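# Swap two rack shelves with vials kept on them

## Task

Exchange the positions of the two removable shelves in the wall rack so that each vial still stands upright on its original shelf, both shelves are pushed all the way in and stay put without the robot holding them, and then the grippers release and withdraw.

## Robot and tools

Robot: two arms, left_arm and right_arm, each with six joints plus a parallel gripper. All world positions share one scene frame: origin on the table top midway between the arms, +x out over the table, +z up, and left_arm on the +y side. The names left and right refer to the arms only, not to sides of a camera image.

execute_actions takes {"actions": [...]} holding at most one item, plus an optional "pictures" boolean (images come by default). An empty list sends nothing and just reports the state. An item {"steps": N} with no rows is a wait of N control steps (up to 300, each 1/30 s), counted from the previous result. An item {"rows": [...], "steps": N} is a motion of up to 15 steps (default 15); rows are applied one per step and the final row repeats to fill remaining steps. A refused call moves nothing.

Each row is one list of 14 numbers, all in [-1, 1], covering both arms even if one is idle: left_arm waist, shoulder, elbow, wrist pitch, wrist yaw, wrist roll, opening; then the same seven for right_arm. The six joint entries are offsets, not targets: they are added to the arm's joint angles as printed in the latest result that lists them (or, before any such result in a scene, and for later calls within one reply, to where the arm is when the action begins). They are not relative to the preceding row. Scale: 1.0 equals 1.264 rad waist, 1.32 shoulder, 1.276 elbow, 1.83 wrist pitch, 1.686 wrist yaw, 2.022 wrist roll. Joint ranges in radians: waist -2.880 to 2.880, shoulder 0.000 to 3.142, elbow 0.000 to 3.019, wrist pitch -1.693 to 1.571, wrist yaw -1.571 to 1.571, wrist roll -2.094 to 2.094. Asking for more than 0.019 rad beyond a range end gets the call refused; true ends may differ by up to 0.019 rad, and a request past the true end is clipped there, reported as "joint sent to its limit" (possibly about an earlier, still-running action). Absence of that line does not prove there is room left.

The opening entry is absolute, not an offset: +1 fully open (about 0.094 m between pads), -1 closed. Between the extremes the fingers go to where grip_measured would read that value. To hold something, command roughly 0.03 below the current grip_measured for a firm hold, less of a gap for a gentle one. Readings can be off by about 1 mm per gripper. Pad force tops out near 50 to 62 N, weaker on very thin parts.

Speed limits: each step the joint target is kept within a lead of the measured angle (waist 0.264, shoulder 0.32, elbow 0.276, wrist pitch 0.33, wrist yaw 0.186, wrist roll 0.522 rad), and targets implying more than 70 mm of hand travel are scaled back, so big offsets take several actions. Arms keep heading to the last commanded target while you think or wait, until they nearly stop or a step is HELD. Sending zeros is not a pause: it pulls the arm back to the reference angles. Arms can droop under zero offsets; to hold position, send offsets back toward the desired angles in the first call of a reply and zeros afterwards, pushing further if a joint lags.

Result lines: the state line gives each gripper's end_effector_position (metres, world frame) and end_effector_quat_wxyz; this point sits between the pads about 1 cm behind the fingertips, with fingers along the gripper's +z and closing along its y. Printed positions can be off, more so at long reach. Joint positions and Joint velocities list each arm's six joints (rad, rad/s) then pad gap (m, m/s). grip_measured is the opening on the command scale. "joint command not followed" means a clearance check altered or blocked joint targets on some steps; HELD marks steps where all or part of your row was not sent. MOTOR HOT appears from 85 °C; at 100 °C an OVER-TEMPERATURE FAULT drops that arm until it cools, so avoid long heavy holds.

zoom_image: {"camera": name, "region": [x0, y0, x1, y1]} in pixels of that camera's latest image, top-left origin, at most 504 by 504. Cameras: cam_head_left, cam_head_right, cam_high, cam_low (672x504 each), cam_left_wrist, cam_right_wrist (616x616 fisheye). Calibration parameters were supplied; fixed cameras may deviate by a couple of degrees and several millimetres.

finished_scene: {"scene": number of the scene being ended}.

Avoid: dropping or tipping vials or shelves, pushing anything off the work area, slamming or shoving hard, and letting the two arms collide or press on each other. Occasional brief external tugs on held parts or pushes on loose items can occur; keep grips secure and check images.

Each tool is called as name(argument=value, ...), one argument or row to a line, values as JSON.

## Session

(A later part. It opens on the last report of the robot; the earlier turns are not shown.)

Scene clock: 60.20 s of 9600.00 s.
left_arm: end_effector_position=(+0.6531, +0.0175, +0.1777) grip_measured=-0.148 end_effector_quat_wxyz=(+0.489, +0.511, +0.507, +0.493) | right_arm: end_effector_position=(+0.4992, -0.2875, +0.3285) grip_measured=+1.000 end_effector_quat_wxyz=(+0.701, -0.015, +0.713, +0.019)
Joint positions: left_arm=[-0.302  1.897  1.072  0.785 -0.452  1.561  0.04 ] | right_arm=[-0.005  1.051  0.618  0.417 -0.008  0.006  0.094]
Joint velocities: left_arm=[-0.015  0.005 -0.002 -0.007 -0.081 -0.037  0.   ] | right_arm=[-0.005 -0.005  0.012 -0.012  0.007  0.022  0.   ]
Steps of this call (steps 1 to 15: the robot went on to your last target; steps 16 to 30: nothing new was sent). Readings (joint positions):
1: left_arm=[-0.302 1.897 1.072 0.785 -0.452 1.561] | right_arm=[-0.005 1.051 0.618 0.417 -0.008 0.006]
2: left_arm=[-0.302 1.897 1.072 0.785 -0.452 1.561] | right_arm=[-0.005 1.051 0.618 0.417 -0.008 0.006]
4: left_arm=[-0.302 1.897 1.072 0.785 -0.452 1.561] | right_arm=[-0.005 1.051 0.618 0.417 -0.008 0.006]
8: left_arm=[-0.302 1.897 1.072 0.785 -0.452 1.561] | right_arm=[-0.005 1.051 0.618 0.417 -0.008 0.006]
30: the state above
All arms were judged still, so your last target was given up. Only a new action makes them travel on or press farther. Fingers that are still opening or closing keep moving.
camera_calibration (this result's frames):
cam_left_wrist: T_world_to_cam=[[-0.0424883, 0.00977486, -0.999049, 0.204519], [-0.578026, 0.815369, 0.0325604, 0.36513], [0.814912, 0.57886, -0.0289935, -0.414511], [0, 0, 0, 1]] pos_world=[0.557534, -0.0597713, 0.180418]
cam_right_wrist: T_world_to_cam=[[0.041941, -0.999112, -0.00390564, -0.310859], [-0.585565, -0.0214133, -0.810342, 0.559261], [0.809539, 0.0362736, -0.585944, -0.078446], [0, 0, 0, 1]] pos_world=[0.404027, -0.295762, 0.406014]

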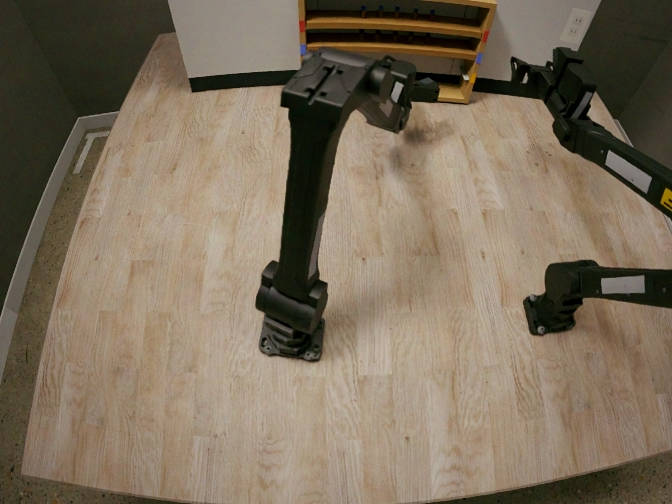

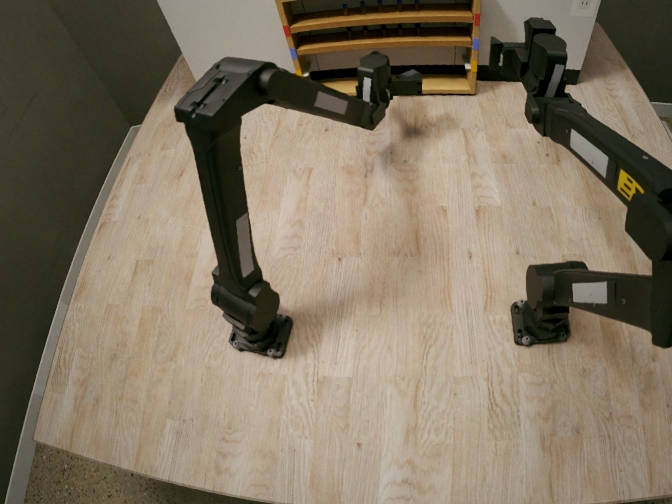

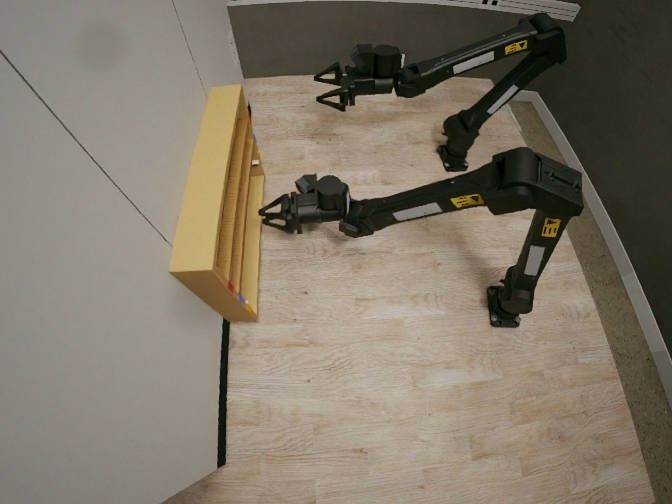

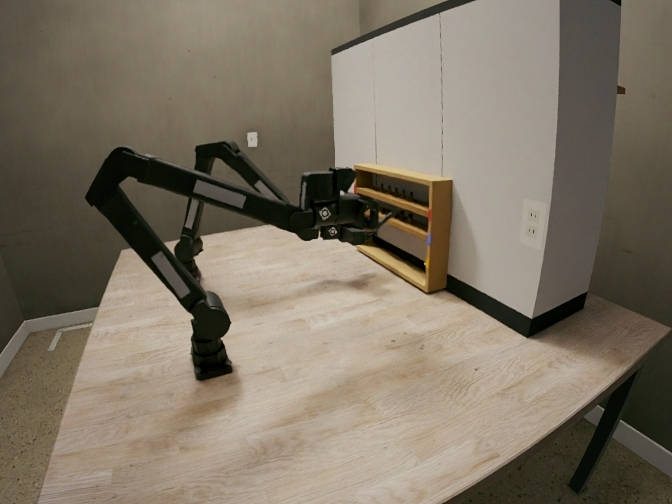

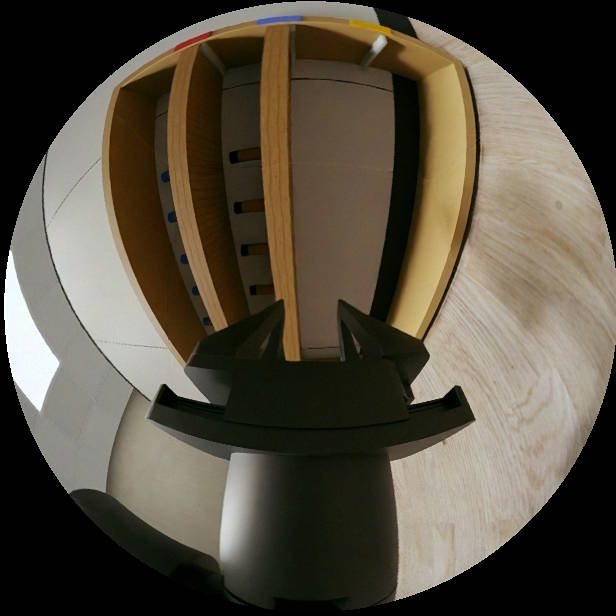

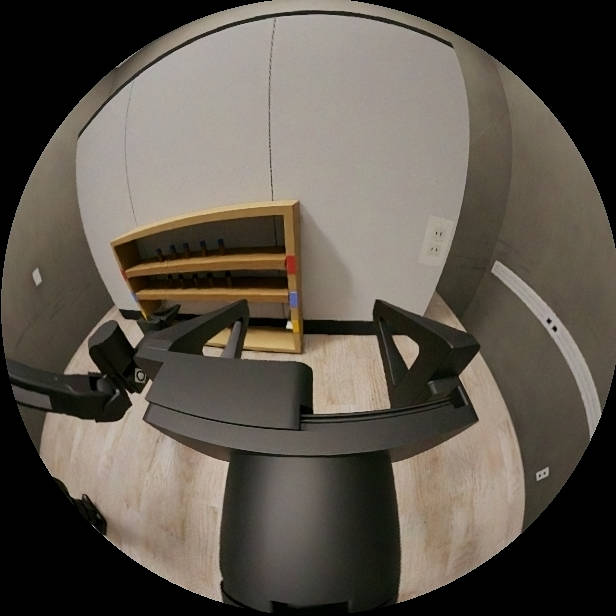

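execute_actions(
  actions=[
    {"rows":[[0,-0.03,0.01,0.008,0,0.004,-0.15, 0,0,0,0,0,0,1]]},
  ],
)

Scene clock: 66.07 s of 9600.00 s.
left_arm: end_effector_position=(+0.6521, +0.0179, +0.1915) grip_measured=-0.148 end_effector_quat_wxyz=(+0.496, +0.504, +0.505, +0.495) | right_arm: end_effector_position=(+0.4992, -0.2875, +0.3285) grip_measured=+1.000 end_effector_quat_wxyz=(+0.701, -0.015, +0.713, +0.019)
Joint positions: left_arm=[-0.302  1.876  1.072  0.785 -0.452  1.561  0.04 ] | right_arm=[-0.005  1.051  0.618  0.417 -0.008  0.006  0.094]
Joint velocities: left_arm=[ 0.005 -0.015 -0.017  0.002  0.066 -0.037  0.   ] | right_arm=[-0.034  0.015  0.002  0.002 -0.051  0.022  0.   ]
Steps of this call (steps 1 to 90: nothing new was sent; then 2.37 s passed at rest; steps 91 to 105: all 15 steps of this action). Readings (joint positions):
91: left_arm=[-0.302 1.896 1.072 0.785 -0.452 1.561] | right_arm=[-0.005 1.051 0.618 0.417 -0.008 0.006]
92: left_arm=[-0.302 1.895 1.072 0.785 -0.452 1.561] | right_arm=[-0.005 1.051 0.618 0.417 -0.008 0.006]
94: left_arm=[-0.302 1.891 1.072 0.785 -0.452 1.561] | right_arm=[-0.005 1.051 0.618 0.417 -0.008 0.006]
98: left_arm=[-0.302 1.880 1.072 0.785 -0.452 1.561] | right_arm=[-0.005 1.051 0.618 0.417 -0.008 0.006]
105: the state above
camera_calibration (this result's frames):
cam_left_wrist: T_world_to_cam=[[-0.0239654, 0.000788532, -0.999712, 0.206531], [-0.578462, 0.81558, 0.0145104, 0.367441], [0.815357, 0.578643, -0.0190896, -0.415757], [0, 0, 0, 1]] pos_world=[0.556491, -0.0592654, 0.193204]
cam_right_wrist: T_world_to_cam=[[0.041941, -0.999112, -0.00390564, -0.310859], [-0.585565, -0.0214133, -0.810342, 0.559261], [0.809539, 0.0362736, -0.585944, -0.078446], [0, 0, 0, 1]] pos_world=[0.404027, -0.295762, 0.406014]

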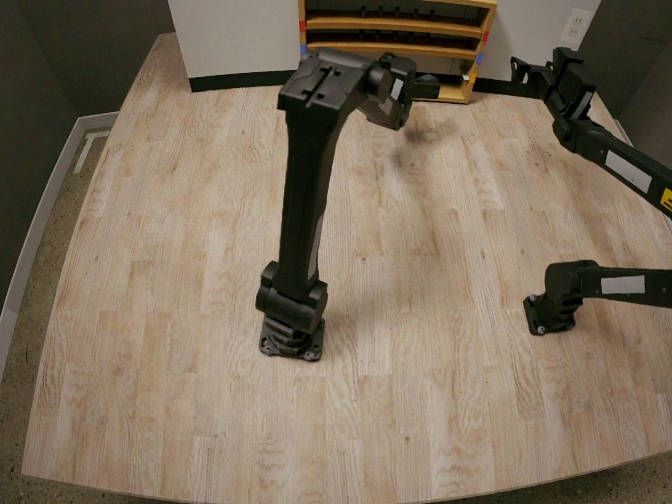

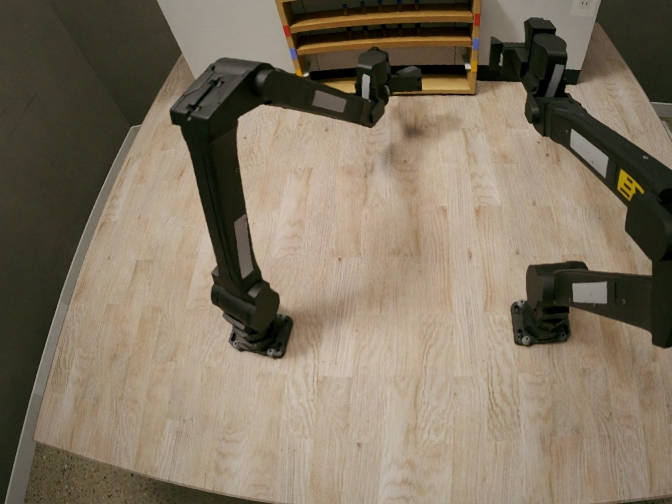

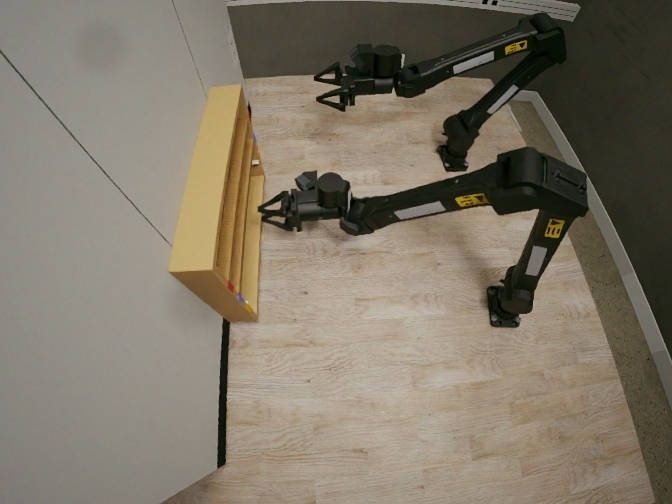

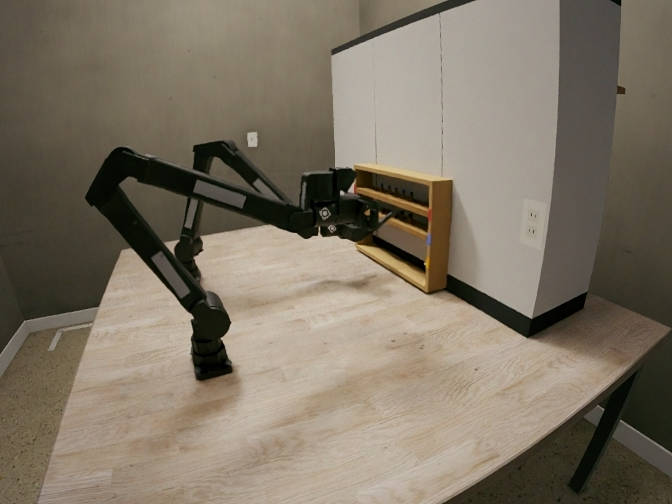

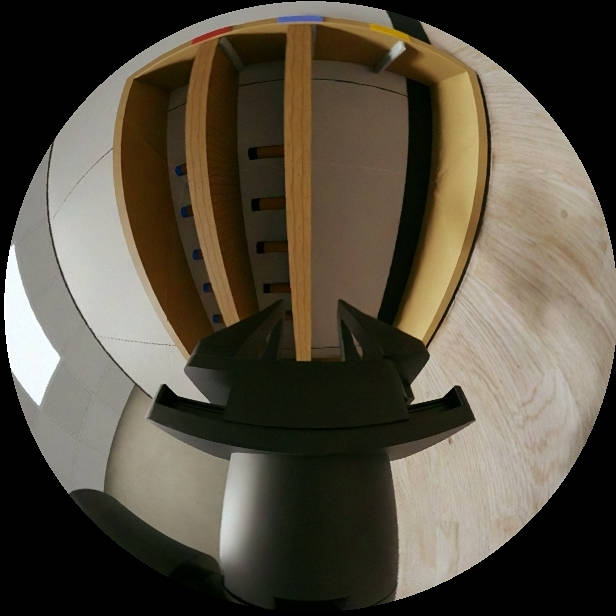

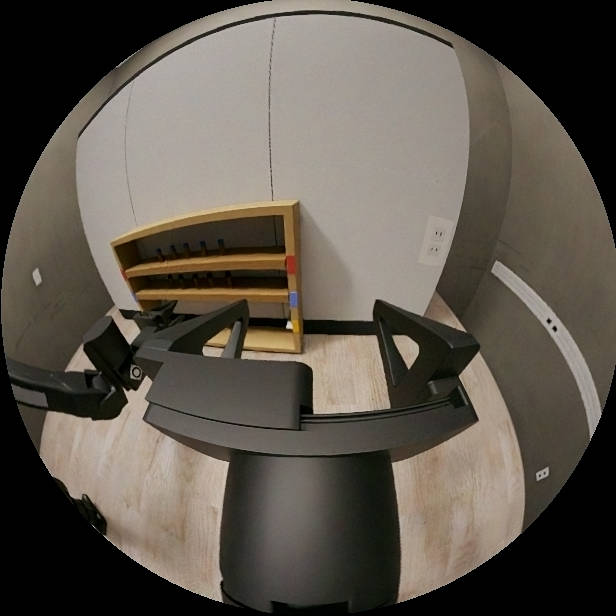

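execute_actions(
  actions=[
    {"rows":[[0,-0.018,0.01,0.02,0,0.004,-0.15, 0,0,0,0,0,0,1]]},
  ],
  pictures=false,
)

Scene clock: 71.47 s of 9600.00 s.
left_arm: end_effector_position=(+0.6520, +0.0180, +0.1967) grip_measured=-0.148 end_effector_quat_wxyz=(+0.503, +0.497, +0.502, +0.498) | right_arm: end_effector_position=(+0.4992, -0.2875, +0.3285) grip_measured=+1.000 end_effector_quat_wxyz=(+0.701, -0.015, +0.713, +0.019)
Joint positions: left_arm=[-0.302  1.875  1.072  0.803 -0.452  1.561  0.04 ] | right_arm=[-0.005  1.051  0.618  0.417 -0.008  0.006  0.094]
Joint velocities: left_arm=[ 0.005 -0.005  0.012 -0.017  0.037 -0.037 -0.001] | right_arm=[ 0.005  0.005 -0.007  0.002 -0.037  0.007  0.   ]
Steps of this call (steps 1 to 15: the robot went on to your last target; steps 16 to 90: nothing new was sent; then 1.90 s passed at rest; steps 91 to 105: all 15 steps of this action). Readings (joint positions):
91: left_arm=[-0.302 1.876 1.072 0.788 -0.452 1.561] | right_arm=[-0.005 1.051 0.618 0.417 -0.008 0.006]
92: left_arm=[-0.302 1.876 1.072 0.793 -0.452 1.561] | right_arm=[-0.005 1.051 0.618 0.417 -0.008 0.006]
94: left_arm=[-0.302 1.876 1.072 0.800 -0.452 1.561] | right_arm=[-0.005 1.051 0.618 0.417 -0.008 0.006]
98: left_arm=[-0.302 1.875 1.072 0.803 -0.452 1.561] | right_arm=[-0.005 1.051 0.618 0.417 -0.008 0.006]
105: the state above

execute_actions(
  actions=[
    {"rows":[[0.008,0,0.042,-0.007,0.006,0,-0.15,0,0,0,0,0,0,1],[0.008,0,0.042,-0.007,0.006,0,-0.15,0,0,0,0,0,0,1],[0.012,0.009,0.06,-0.013,0.009,0,-0.15,0,0,0,0,0,0,1],[0.012,0.009,0.06,-0.013,0.009,0,-0.15,0,0,0,0,0,0,1],[0.017,0.017,0.079,-0.02,0.013,0,-0.15,0,0,0,0,0,0,1],[0.017,0.017,0.079,-0.02,0.013,0,-0.15,0,0,0,0,0,0,1],[0.021,0.026,0.097,-0.026,0.016,0,-0.15,0,0,0,0,0,0,1],[0.021,0.026,0.097,-0.026,0.016,0,-0.15,0,0,0,0,0,0,1],[0.026,0.035,0.116,-0.033,0.02,0,-0.15,0,0,0,0,0,0,1]]},
  ],
)

zoom_image(
  camera="cam_left_wrist",
  region=[180, 150, 440, 410],
)

Scene clock: 77.70 s of 9600.00 s.
left_arm: end_effector_position=(+0.6858, +0.0171, +0.2089) grip_measured=-0.148 end_effector_quat_wxyz=(+0.507, +0.495, +0.500, +0.498) | right_arm: end_effector_position=(+0.4992, -0.2875, +0.3285) grip_measured=+1.000 end_effector_quat_wxyz=(+0.701, -0.015, +0.713, +0.019)
Joint positions: left_arm=[-0.276  1.915  1.176  0.749 -0.422  1.561  0.04 ] | right_arm=[-0.005  1.051  0.618  0.417 -0.008  0.006  0.094]
Joint velocities: left_arm=[ 0.044  0.005  0.012 -0.042  0.051  0.022  0.001] | right_arm=[ 0.005 -0.005  0.002 -0.002  0.066 -0.051  0.   ]
Steps of this call (steps 1 to 15: the robot went on to your last target; steps 16 to 90: nothing new was sent; then 2.73 s passed at rest; steps 91 to 105: all 15 steps of this action). Readings (joint positions):
91: left_arm=[-0.302 1.875 1.072 0.802 -0.449 1.561] | right_arm=[-0.005 1.051 0.618 0.417 -0.008 0.006]
92: left_arm=[-0.302 1.875 1.073 0.800 -0.447 1.561] | right_arm=[-0.005 1.051 0.618 0.417 -0.008 0.006]
94: left_arm=[-0.302 1.878 1.082 0.791 -0.442 1.561] | right_arm=[-0.005 1.051 0.618 0.417 -0.008 0.006]
98: left_arm=[-0.295 1.895 1.129 0.769 -0.430 1.561] | right_arm=[-0.005 1.051 0.618 0.417 -0.008 0.006]
105: the state above
camera_calibration (this result's frames):
cam_left_wrist: T_world_to_cam=[[0.00253909, -0.0117657, -0.999928, 0.2068], [-0.575078, 0.818024, -0.0110856, 0.390348], [0.818095, 0.575064, -0.00468917, -0.447202], [0, 0, 0, 1]] pos_world=[0.589809, -0.0597108, 0.209015]
cam_right_wrist: T_world_to_cam=[[0.041941, -0.999112, -0.00390564, -0.310859], [-0.585565, -0.0214133, -0.810342, 0.559261], [0.809539, 0.0362736, -0.585944, -0.078446], [0, 0, 0, 1]] pos_world=[0.404027, -0.295762, 0.406014]

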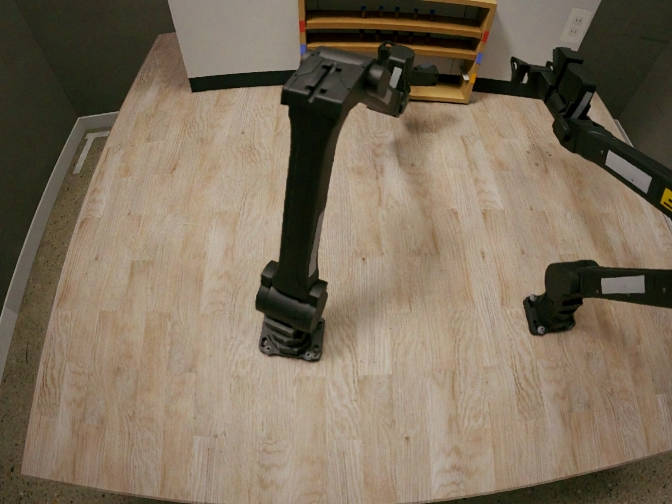

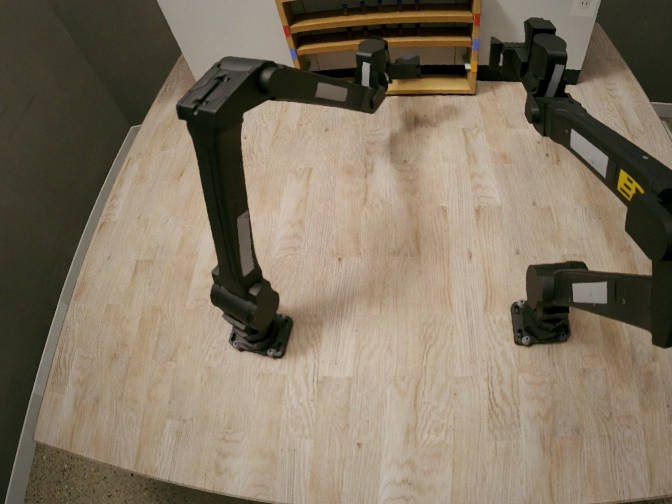

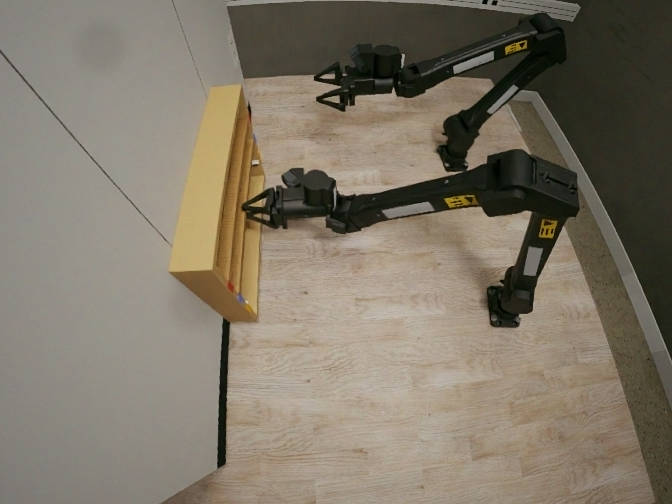

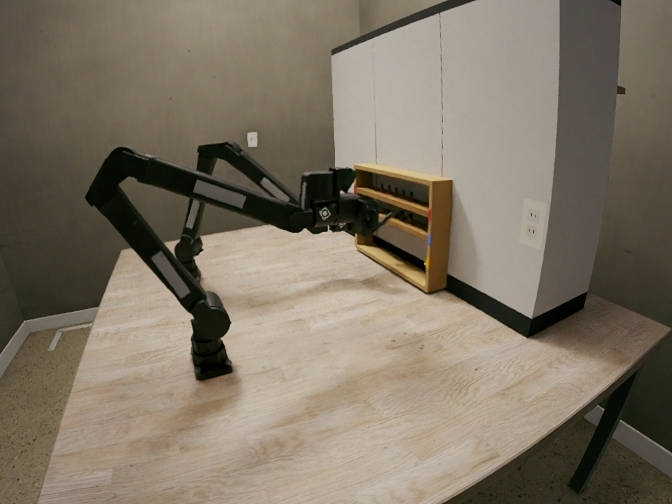

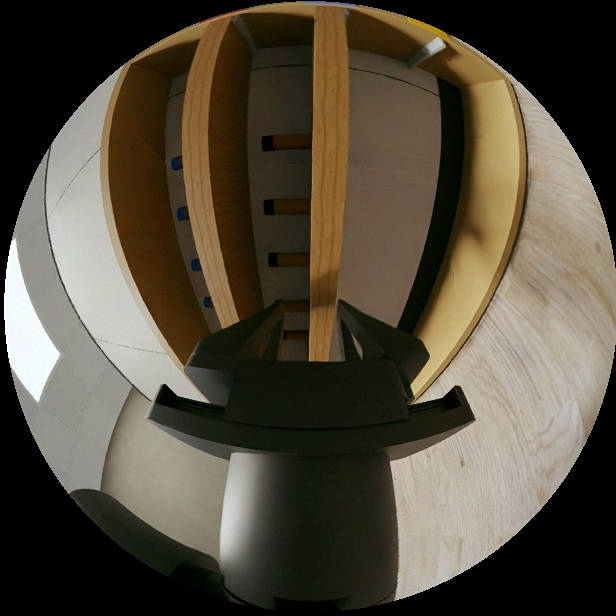

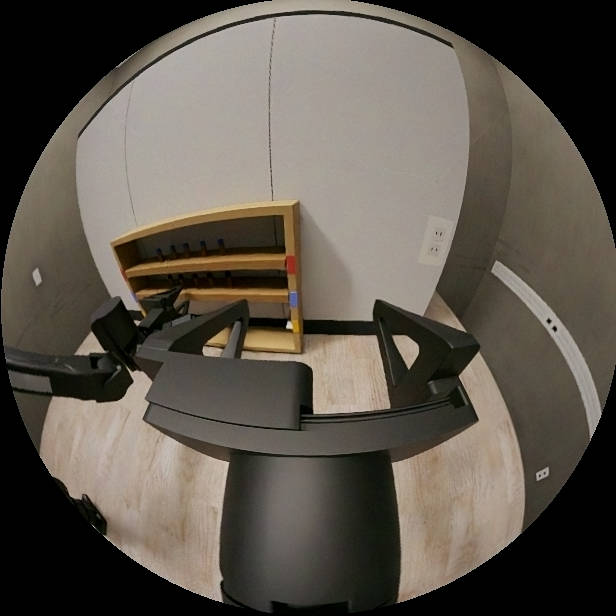

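Region (180, 150, 440, 410) of cam_left_wrist's 616x616 image, scaled by 1.938, with more detail than that image has.

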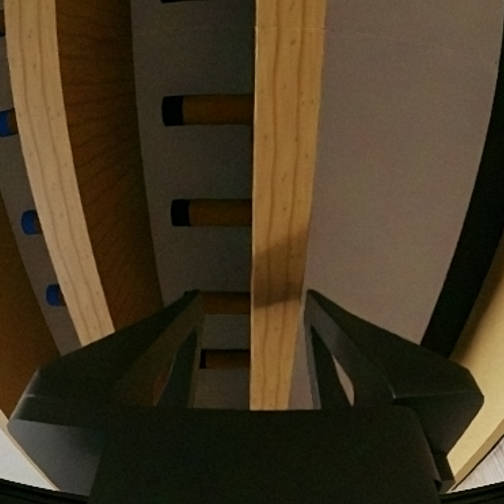

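execute_actions(
  actions=[
    {"rows":[[0,0.019,0.02,0,0,0,-0.15, 0,0,0,0,0,0,1]]},
  ],
  pictures=false,
)

Scene clock: 82.93 s of 9600.00 s.
left_arm: end_effector_position=(+0.6875, +0.0168, +0.1906) grip_measured=-0.148 end_effector_quat_wxyz=(+0.498, +0.504, +0.503, +0.495) | right_arm: end_effector_position=(+0.4992, -0.2875, +0.3285) grip_measured=+1.000 end_effector_quat_wxyz=(+0.701, -0.015, +0.713, +0.019)
Joint positions: left_arm=[-0.276  1.941  1.176  0.748 -0.422  1.561  0.04 ] | right_arm=[-0.005  1.051  0.618  0.417 -0.008  0.006  0.094]
Joint velocities: left_arm=[-0.015 -0.005 -0.007  0.007  0.022 -0.007  0.   ] | right_arm=[ 0.005 -0.015 -0.007 -0.012 -0.066  0.007  0.   ]
Steps of this call (steps 1 to 15: the robot went on to your last target; steps 16 to 90: nothing new was sent; then 1.73 s passed at rest; steps 91 to 105: all 15 steps of this action). Readings (joint positions):
91: left_arm=[-0.276 1.917 1.176 0.748 -0.422 1.561] | right_arm=[-0.005 1.051 0.618 0.417 -0.008 0.006]
92: left_arm=[-0.276 1.918 1.176 0.748 -0.422 1.561] | right_arm=[-0.005 1.051 0.618 0.417 -0.008 0.006]
94: left_arm=[-0.276 1.924 1.176 0.748 -0.422 1.561] | right_arm=[-0.005 1.051 0.618 0.417 -0.008 0.006]
98: left_arm=[-0.276 1.937 1.176 0.748 -0.422 1.561] | right_arm=[-0.005 1.051 0.618 0.417 -0.008 0.006]
105: the state above

execute_actions(
  actions=[
    {"rows":[[0,0,0.048,0,0,0,-0.15,0,0,0,0,0,0,1],[0,0,0.048,0,0,0,-0.15,0,0,0,0,0,0,1],[0,0,0.048,0,0,0,-0.15,0,0,0,0,0,0,1],[0,0,0.048,0,0,0,-0.15,0,0,0,0,0,0,1],[0.006,0.006,0.061,-0.004,0.003,0,-0.15,0,0,0,0,0,0,1],[0.006,0.006,0.061,-0.004,0.003,0,-0.15,0,0,0,0,0,0,1],[0.01,0.012,0.074,-0.009,0.005,0,-0.15,0,0,0,0,0,0,1],[0.01,0.012,0.074,-0.009,0.005,0,-0.15,0,0,0,0,0,0,1],[0.014,0.018,0.086,-0.013,0.007,0,-0.15,0,0,0,0,0,0,1],[0.014,0.018,0.086,-0.013,0.007,0,-0.15,0,0,0,0,0,0,1],[0.017,0.024,0.099,-0.018,0.009,0,-0.15,0,0,0,0,0,0,1]]},
  ],
  pictures=false,
)

execute_actions(
  actions=[
    {"steps":10},
  ],
)

Scene clock: 89.40 s of 9600.00 s.
left_arm: end_effector_position=(+0.7097, +0.0121, +0.2084) grip_measured=-0.148 end_effector_quat_wxyz=(+0.508, +0.495, +0.499, +0.498) | right_arm: end_effector_position=(+0.4992, -0.2875, +0.3285) grip_measured=+1.000 end_effector_quat_wxyz=(+0.701, -0.015, +0.713, +0.019)
Joint positions: left_arm=[-0.267  1.965  1.256  0.722 -0.41   1.561  0.04 ] | right_arm=[-0.005  1.051  0.618  0.417 -0.008  0.006  0.094]
Joint velocities: left_arm=[ 0.044  0.005  0.017 -0.027 -0.081 -0.007  0.   ] | right_arm=[-0.005 -0.005 -0.012 -0.017 -0.051 -0.022  0.   ]
Steps of this call (steps 1 to 15: the robot went on to your last target; steps 16 to 90: nothing new was sent; then 2.97 s passed at rest; steps 91 to 105: all 15 steps of this action). Readings (joint positions):
91: left_arm=[-0.276 1.941 1.177 0.748 -0.422 1.561] | right_arm=[-0.005 1.051 0.618 0.417 -0.008 0.006]
92: left_arm=[-0.276 1.941 1.179 0.748 -0.422 1.561] | right_arm=[-0.005 1.051 0.618 0.417 -0.008 0.006]
94: left_arm=[-0.276 1.941 1.183 0.748 -0.422 1.561] | right_arm=[-0.005 1.051 0.618 0.417 -0.008 0.006]
98: left_arm=[-0.275 1.946 1.206 0.741 -0.418 1.561] | right_arm=[-0.005 1.051 0.618 0.417 -0.008 0.006]
105: the state above

Scene clock: 89.73 s of 9600.00 s.
left_arm: end_effector_position=(+0.7109, +0.0150, +0.2059) grip_measured=-0.148 end_effector_quat_wxyz=(+0.506, +0.495, +0.501, +0.498) | right_arm: end_effector_position=(+0.4992, -0.2875, +0.3285) grip_measured=+1.000 end_effector_quat_wxyz=(+0.701, -0.015, +0.713, +0.019)
Joint positions: left_arm=[-0.263  1.967  1.256  0.72  -0.41   1.561  0.04 ] | right_arm=[-0.005  1.051  0.618  0.417 -0.008  0.006  0.094]
Joint velocities: left_arm=[-0.015 -0.015  0.007 -0.007 -0.051  0.007 -0.   ] | right_arm=[-0.005 -0.015 -0.002 -0.017 -0.022 -0.007  0.   ]
Steps of this call (steps 1 to 10: the robot went on to your last target). Readings (joint positions):
1: left_arm=[-0.265 1.965 1.256 0.722 -0.410 1.561] | right_arm=[-0.005 1.051 0.618 0.417 -0.008 0.006]
2: left_arm=[-0.264 1.965 1.256 0.721 -0.410 1.561] | right_arm=[-0.005 1.051 0.618 0.417 -0.008 0.006]
4: left_arm=[-0.263 1.966 1.256 0.720 -0.410 1.561] | right_arm=[-0.005 1.051 0.618 0.417 -0.008 0.006]
8: left_arm=[-0.263 1.967 1.256 0.720 -0.410 1.561] | right_arm=[-0.005 1.051 0.618 0.417 -0.008 0.006]
10: the state above
camera_calibration (this result's frames):
cam_left_wrist: T_world_to_cam=[[0.000867086, -0.0105068, -0.999944, 0.204901], [-0.576969, 0.816716, -0.00908184, 0.407444], [0.816766, 0.576944, -0.00535392, -0.465568], [0, 0, 0, 1]] pos_world=[0.615165, -0.0620064, 0.206098]
cam_right_wrist: T_world_to_cam=[[0.041941, -0.999112, -0.00390564, -0.310859], [-0.585565, -0.0214133, -0.810342, 0.559261], [0.809539, 0.0362736, -0.585944, -0.078446], [0, 0, 0, 1]] pos_world=[0.404027, -0.295762, 0.406014]

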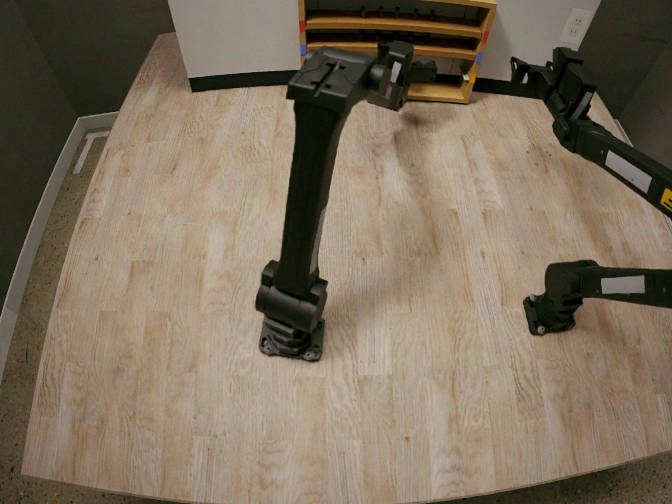

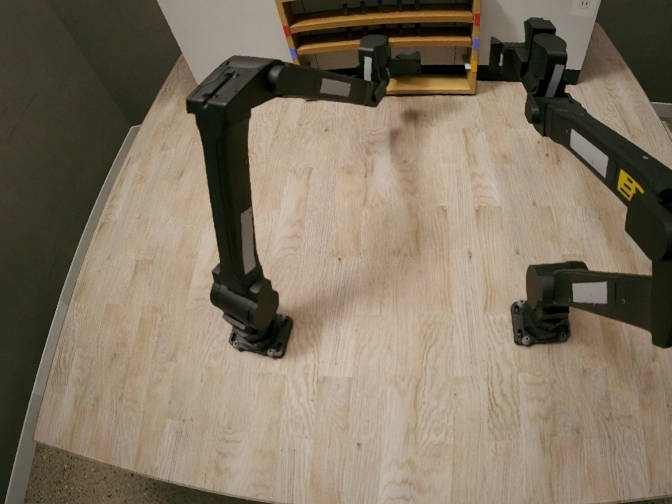

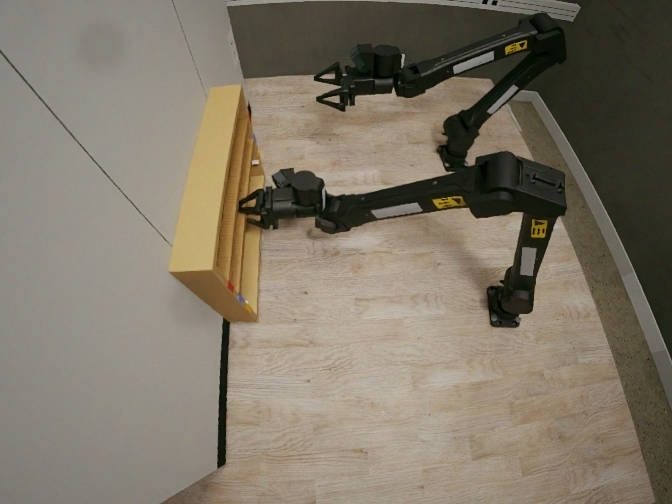

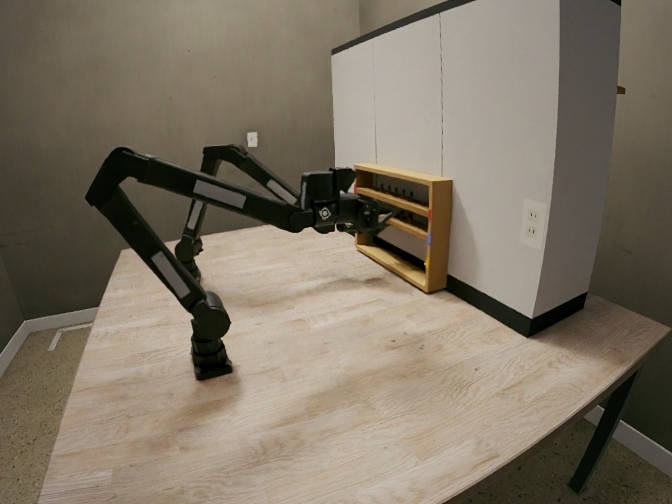

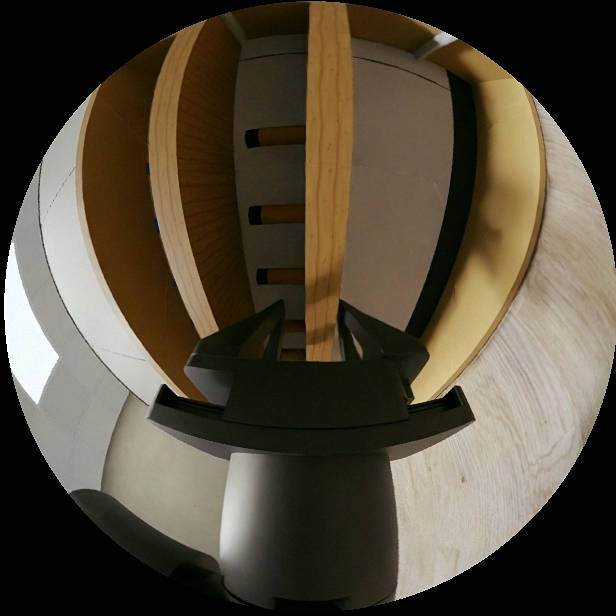

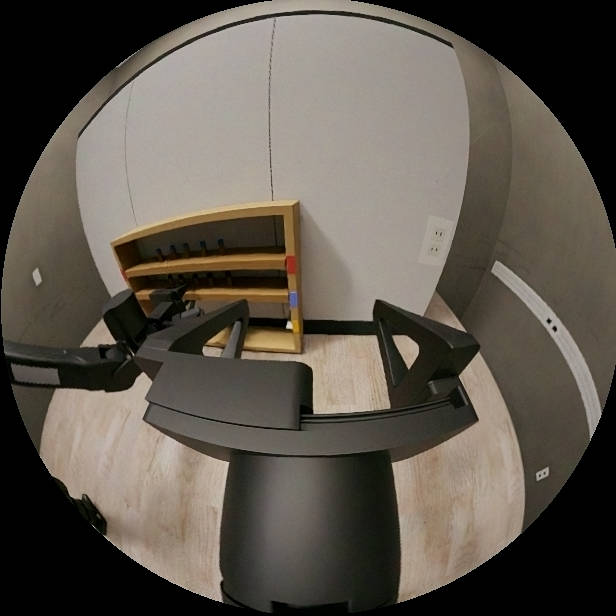

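execute_actions(
  actions=[
    {"rows":[[0,0.009,0.02,0,0,0,-0.15, 0,0,0,0,0,0,1],[0,0.009,0.02,0,0,0,-0.2, 0,0,0,0,0,0,1],[0,0.009,0.02,0,0,0,-0.25, 0,0,0,0,0,0,1],[0,0.009,0.02,0,0,0,-0.3, 0,0,0,0,0,0,1],[0,0.009,0.02,0,0,0,-0.35, 0,0,0,0,0,0,1],[0,0.009,0.02,0,0,0,-0.4, 0,0,0,0,0,0,1],[0,0.009,0.02,0,0,0,-0.45, 0,0,0,0,0,0,1],[0,0.009,0.02,0,0,0,-0.5, 0,0,0,0,0,0,1],[0,0.009,0.02,0,0,0,-0.53, 0,0,0,0,0,0,1],[0,0.009,0.02,0,0,0,-0.56, 0,0,0,0,0,0,1],[0,0.009,0.02,0,0,0,-0.59, 0,0,0,0,0,0,1],[0,0.009,0.02,0,0,0,-0.62, 0,0,0,0,0,0,1],[0,0.009,0.02,0,0,0,-0.65, 0,0,0,0,0,0,1]]},
  ],
  pictures=false,
)

execute_actions(
  actions=[
    {"steps":10},
  ],
)

Scene clock: 94.73 s of 9600.00 s.
left_arm: end_effector_position=(+0.7114, +0.0148, +0.2006) grip_measured=-0.625 end_effector_quat_wxyz=(+0.503, +0.498, +0.502, +0.497) | right_arm: end_effector_position=(+0.4992, -0.2875, +0.3285) grip_measured=+1.000 end_effector_quat_wxyz=(+0.701, -0.015, +0.713, +0.019)
Joint positions: left_arm=[-0.263  1.974  1.256  0.72  -0.41   1.562  0.018] | right_arm=[-0.005  1.051  0.618  0.417 -0.008  0.006  0.094]
Joint velocities: left_arm=[-0.015 -0.005 -0.012 -0.007 -0.022  0.007  0.   ] | right_arm=[-0.015 -0.005 -0.012 -0.002  0.037 -0.037  0.   ]
Steps of this call (steps 1 to 15: the robot went on to your last target; steps 16 to 90: nothing new was sent; then 1.50 s passed at rest; steps 91 to 105: all 15 steps of this action). Readings (joint positions):
91: left_arm=[-0.263 1.968 1.256 0.720 -0.410 1.561] | right_arm=[-0.005 1.051 0.618 0.417 -0.008 0.006]
92: left_arm=[-0.263 1.968 1.256 0.720 -0.410 1.561] | right_arm=[-0.005 1.051 0.618 0.417 -0.008 0.006]
94: left_arm=[-0.263 1.970 1.256 0.720 -0.410 1.561] | right_arm=[-0.005 1.051 0.618 0.417 -0.008 0.006]
98: left_arm=[-0.263 1.973 1.256 0.720 -0.410 1.561] | right_arm=[-0.005 1.051 0.618 0.417 -0.008 0.006]
105: the state above

Scene clock: 95.07 s of 9600.00 s.
left_arm: end_effector_position=(+0.7114, +0.0148, +0.2006) grip_measured=-0.625 end_effector_quat_wxyz=(+0.503, +0.498, +0.502, +0.497) | right_arm: end_effector_position=(+0.4992, -0.2875, +0.3285) grip_measured=+1.000 end_effector_quat_wxyz=(+0.701, -0.015, +0.713, +0.019)
Joint positions: left_arm=[-0.263  1.974  1.256  0.72  -0.41   1.562  0.018] | right_arm=[-0.005  1.051  0.618  0.417 -0.008  0.006  0.094]
Joint velocities: left_arm=[-0.015  0.005 -0.017 -0.002  0.022 -0.051 -0.   ] | right_arm=[-0.015 -0.005 -0.002 -0.027  0.007 -0.022  0.   ]
Steps of this call (steps 1 to 10: the robot went on to your last target). Readings (joint positions):
1: left_arm=[-0.263 1.974 1.256 0.720 -0.410 1.562] | right_arm=[-0.005 1.051 0.618 0.417 -0.008 0.006]
2: left_arm=[-0.263 1.974 1.256 0.720 -0.410 1.562] | right_arm=[-0.005 1.051 0.618 0.417 -0.008 0.006]
4: left_arm=[-0.263 1.974 1.256 0.720 -0.410 1.562] | right_arm=[-0.005 1.051 0.618 0.417 -0.008 0.006]
8: left_arm=[-0.263 1.974 1.256 0.720 -0.410 1.562] | right_arm=[-0.005 1.051 0.618 0.417 -0.008 0.006]
10: the state above
camera_calibration (this result's frames):
cam_left_wrist: T_world_to_cam=[[-0.00577222, -0.00722035, -0.999957, 0.204284], [-0.577009, 0.816734, -0.0025666, 0.406569], [0.816718, 0.576969, -0.00888058, -0.465128], [0, 0, 0, 1]] pos_world=[0.615651, -0.062219, 0.201188]
cam_right_wrist: T_world_to_cam=[[0.041941, -0.999112, -0.00390564, -0.310859], [-0.585565, -0.0214133, -0.810342, 0.559261], [0.809539, 0.0362736, -0.585944, -0.078446], [0, 0, 0, 1]] pos_world=[0.404027, -0.295762, 0.406014]

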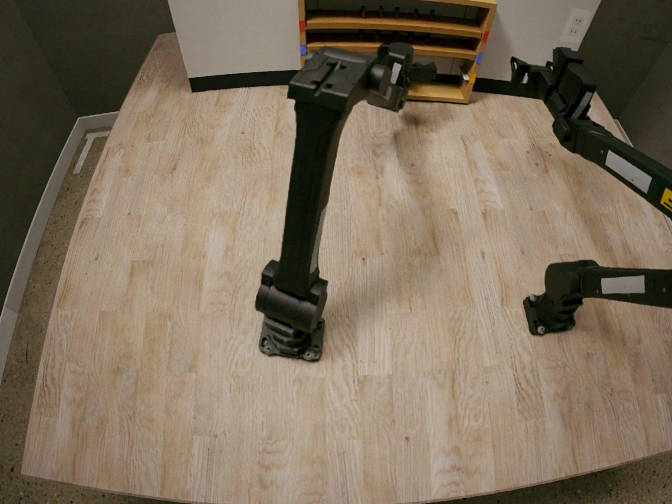

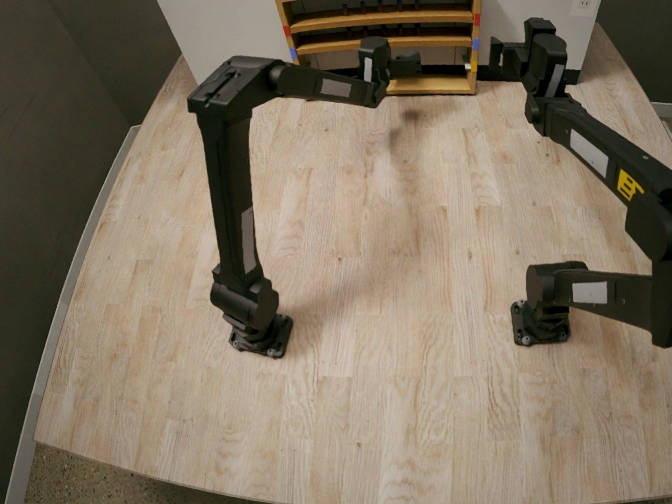

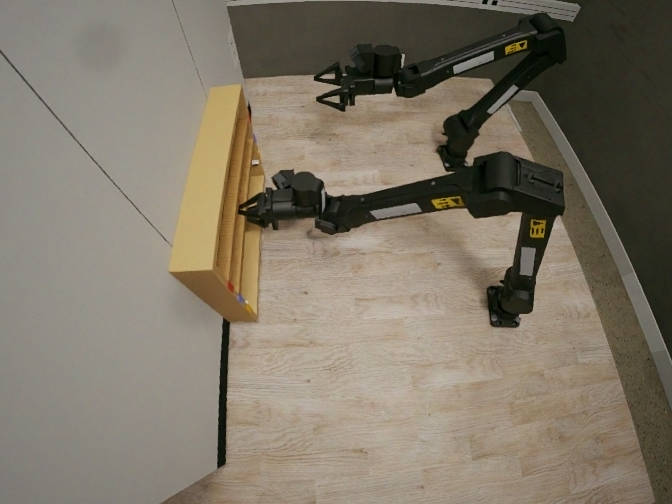

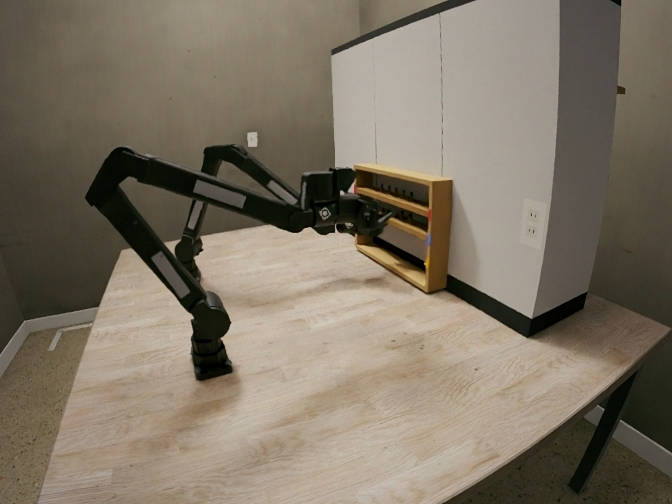

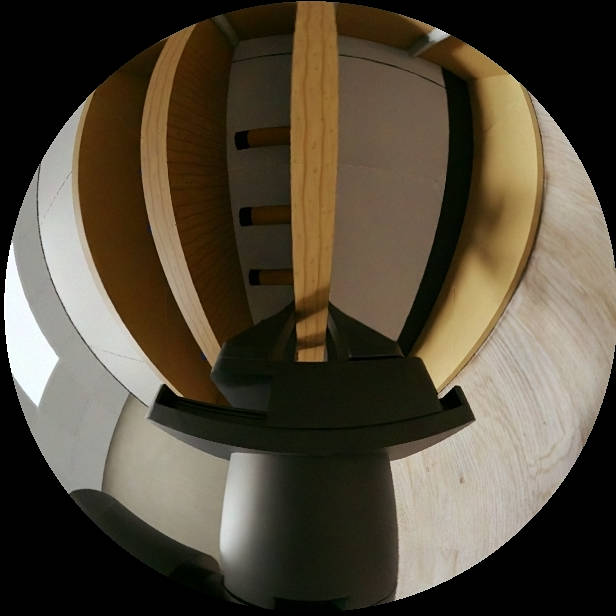

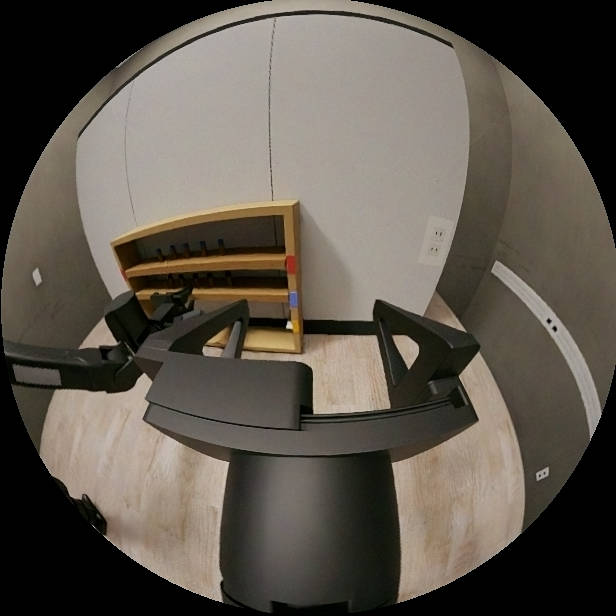

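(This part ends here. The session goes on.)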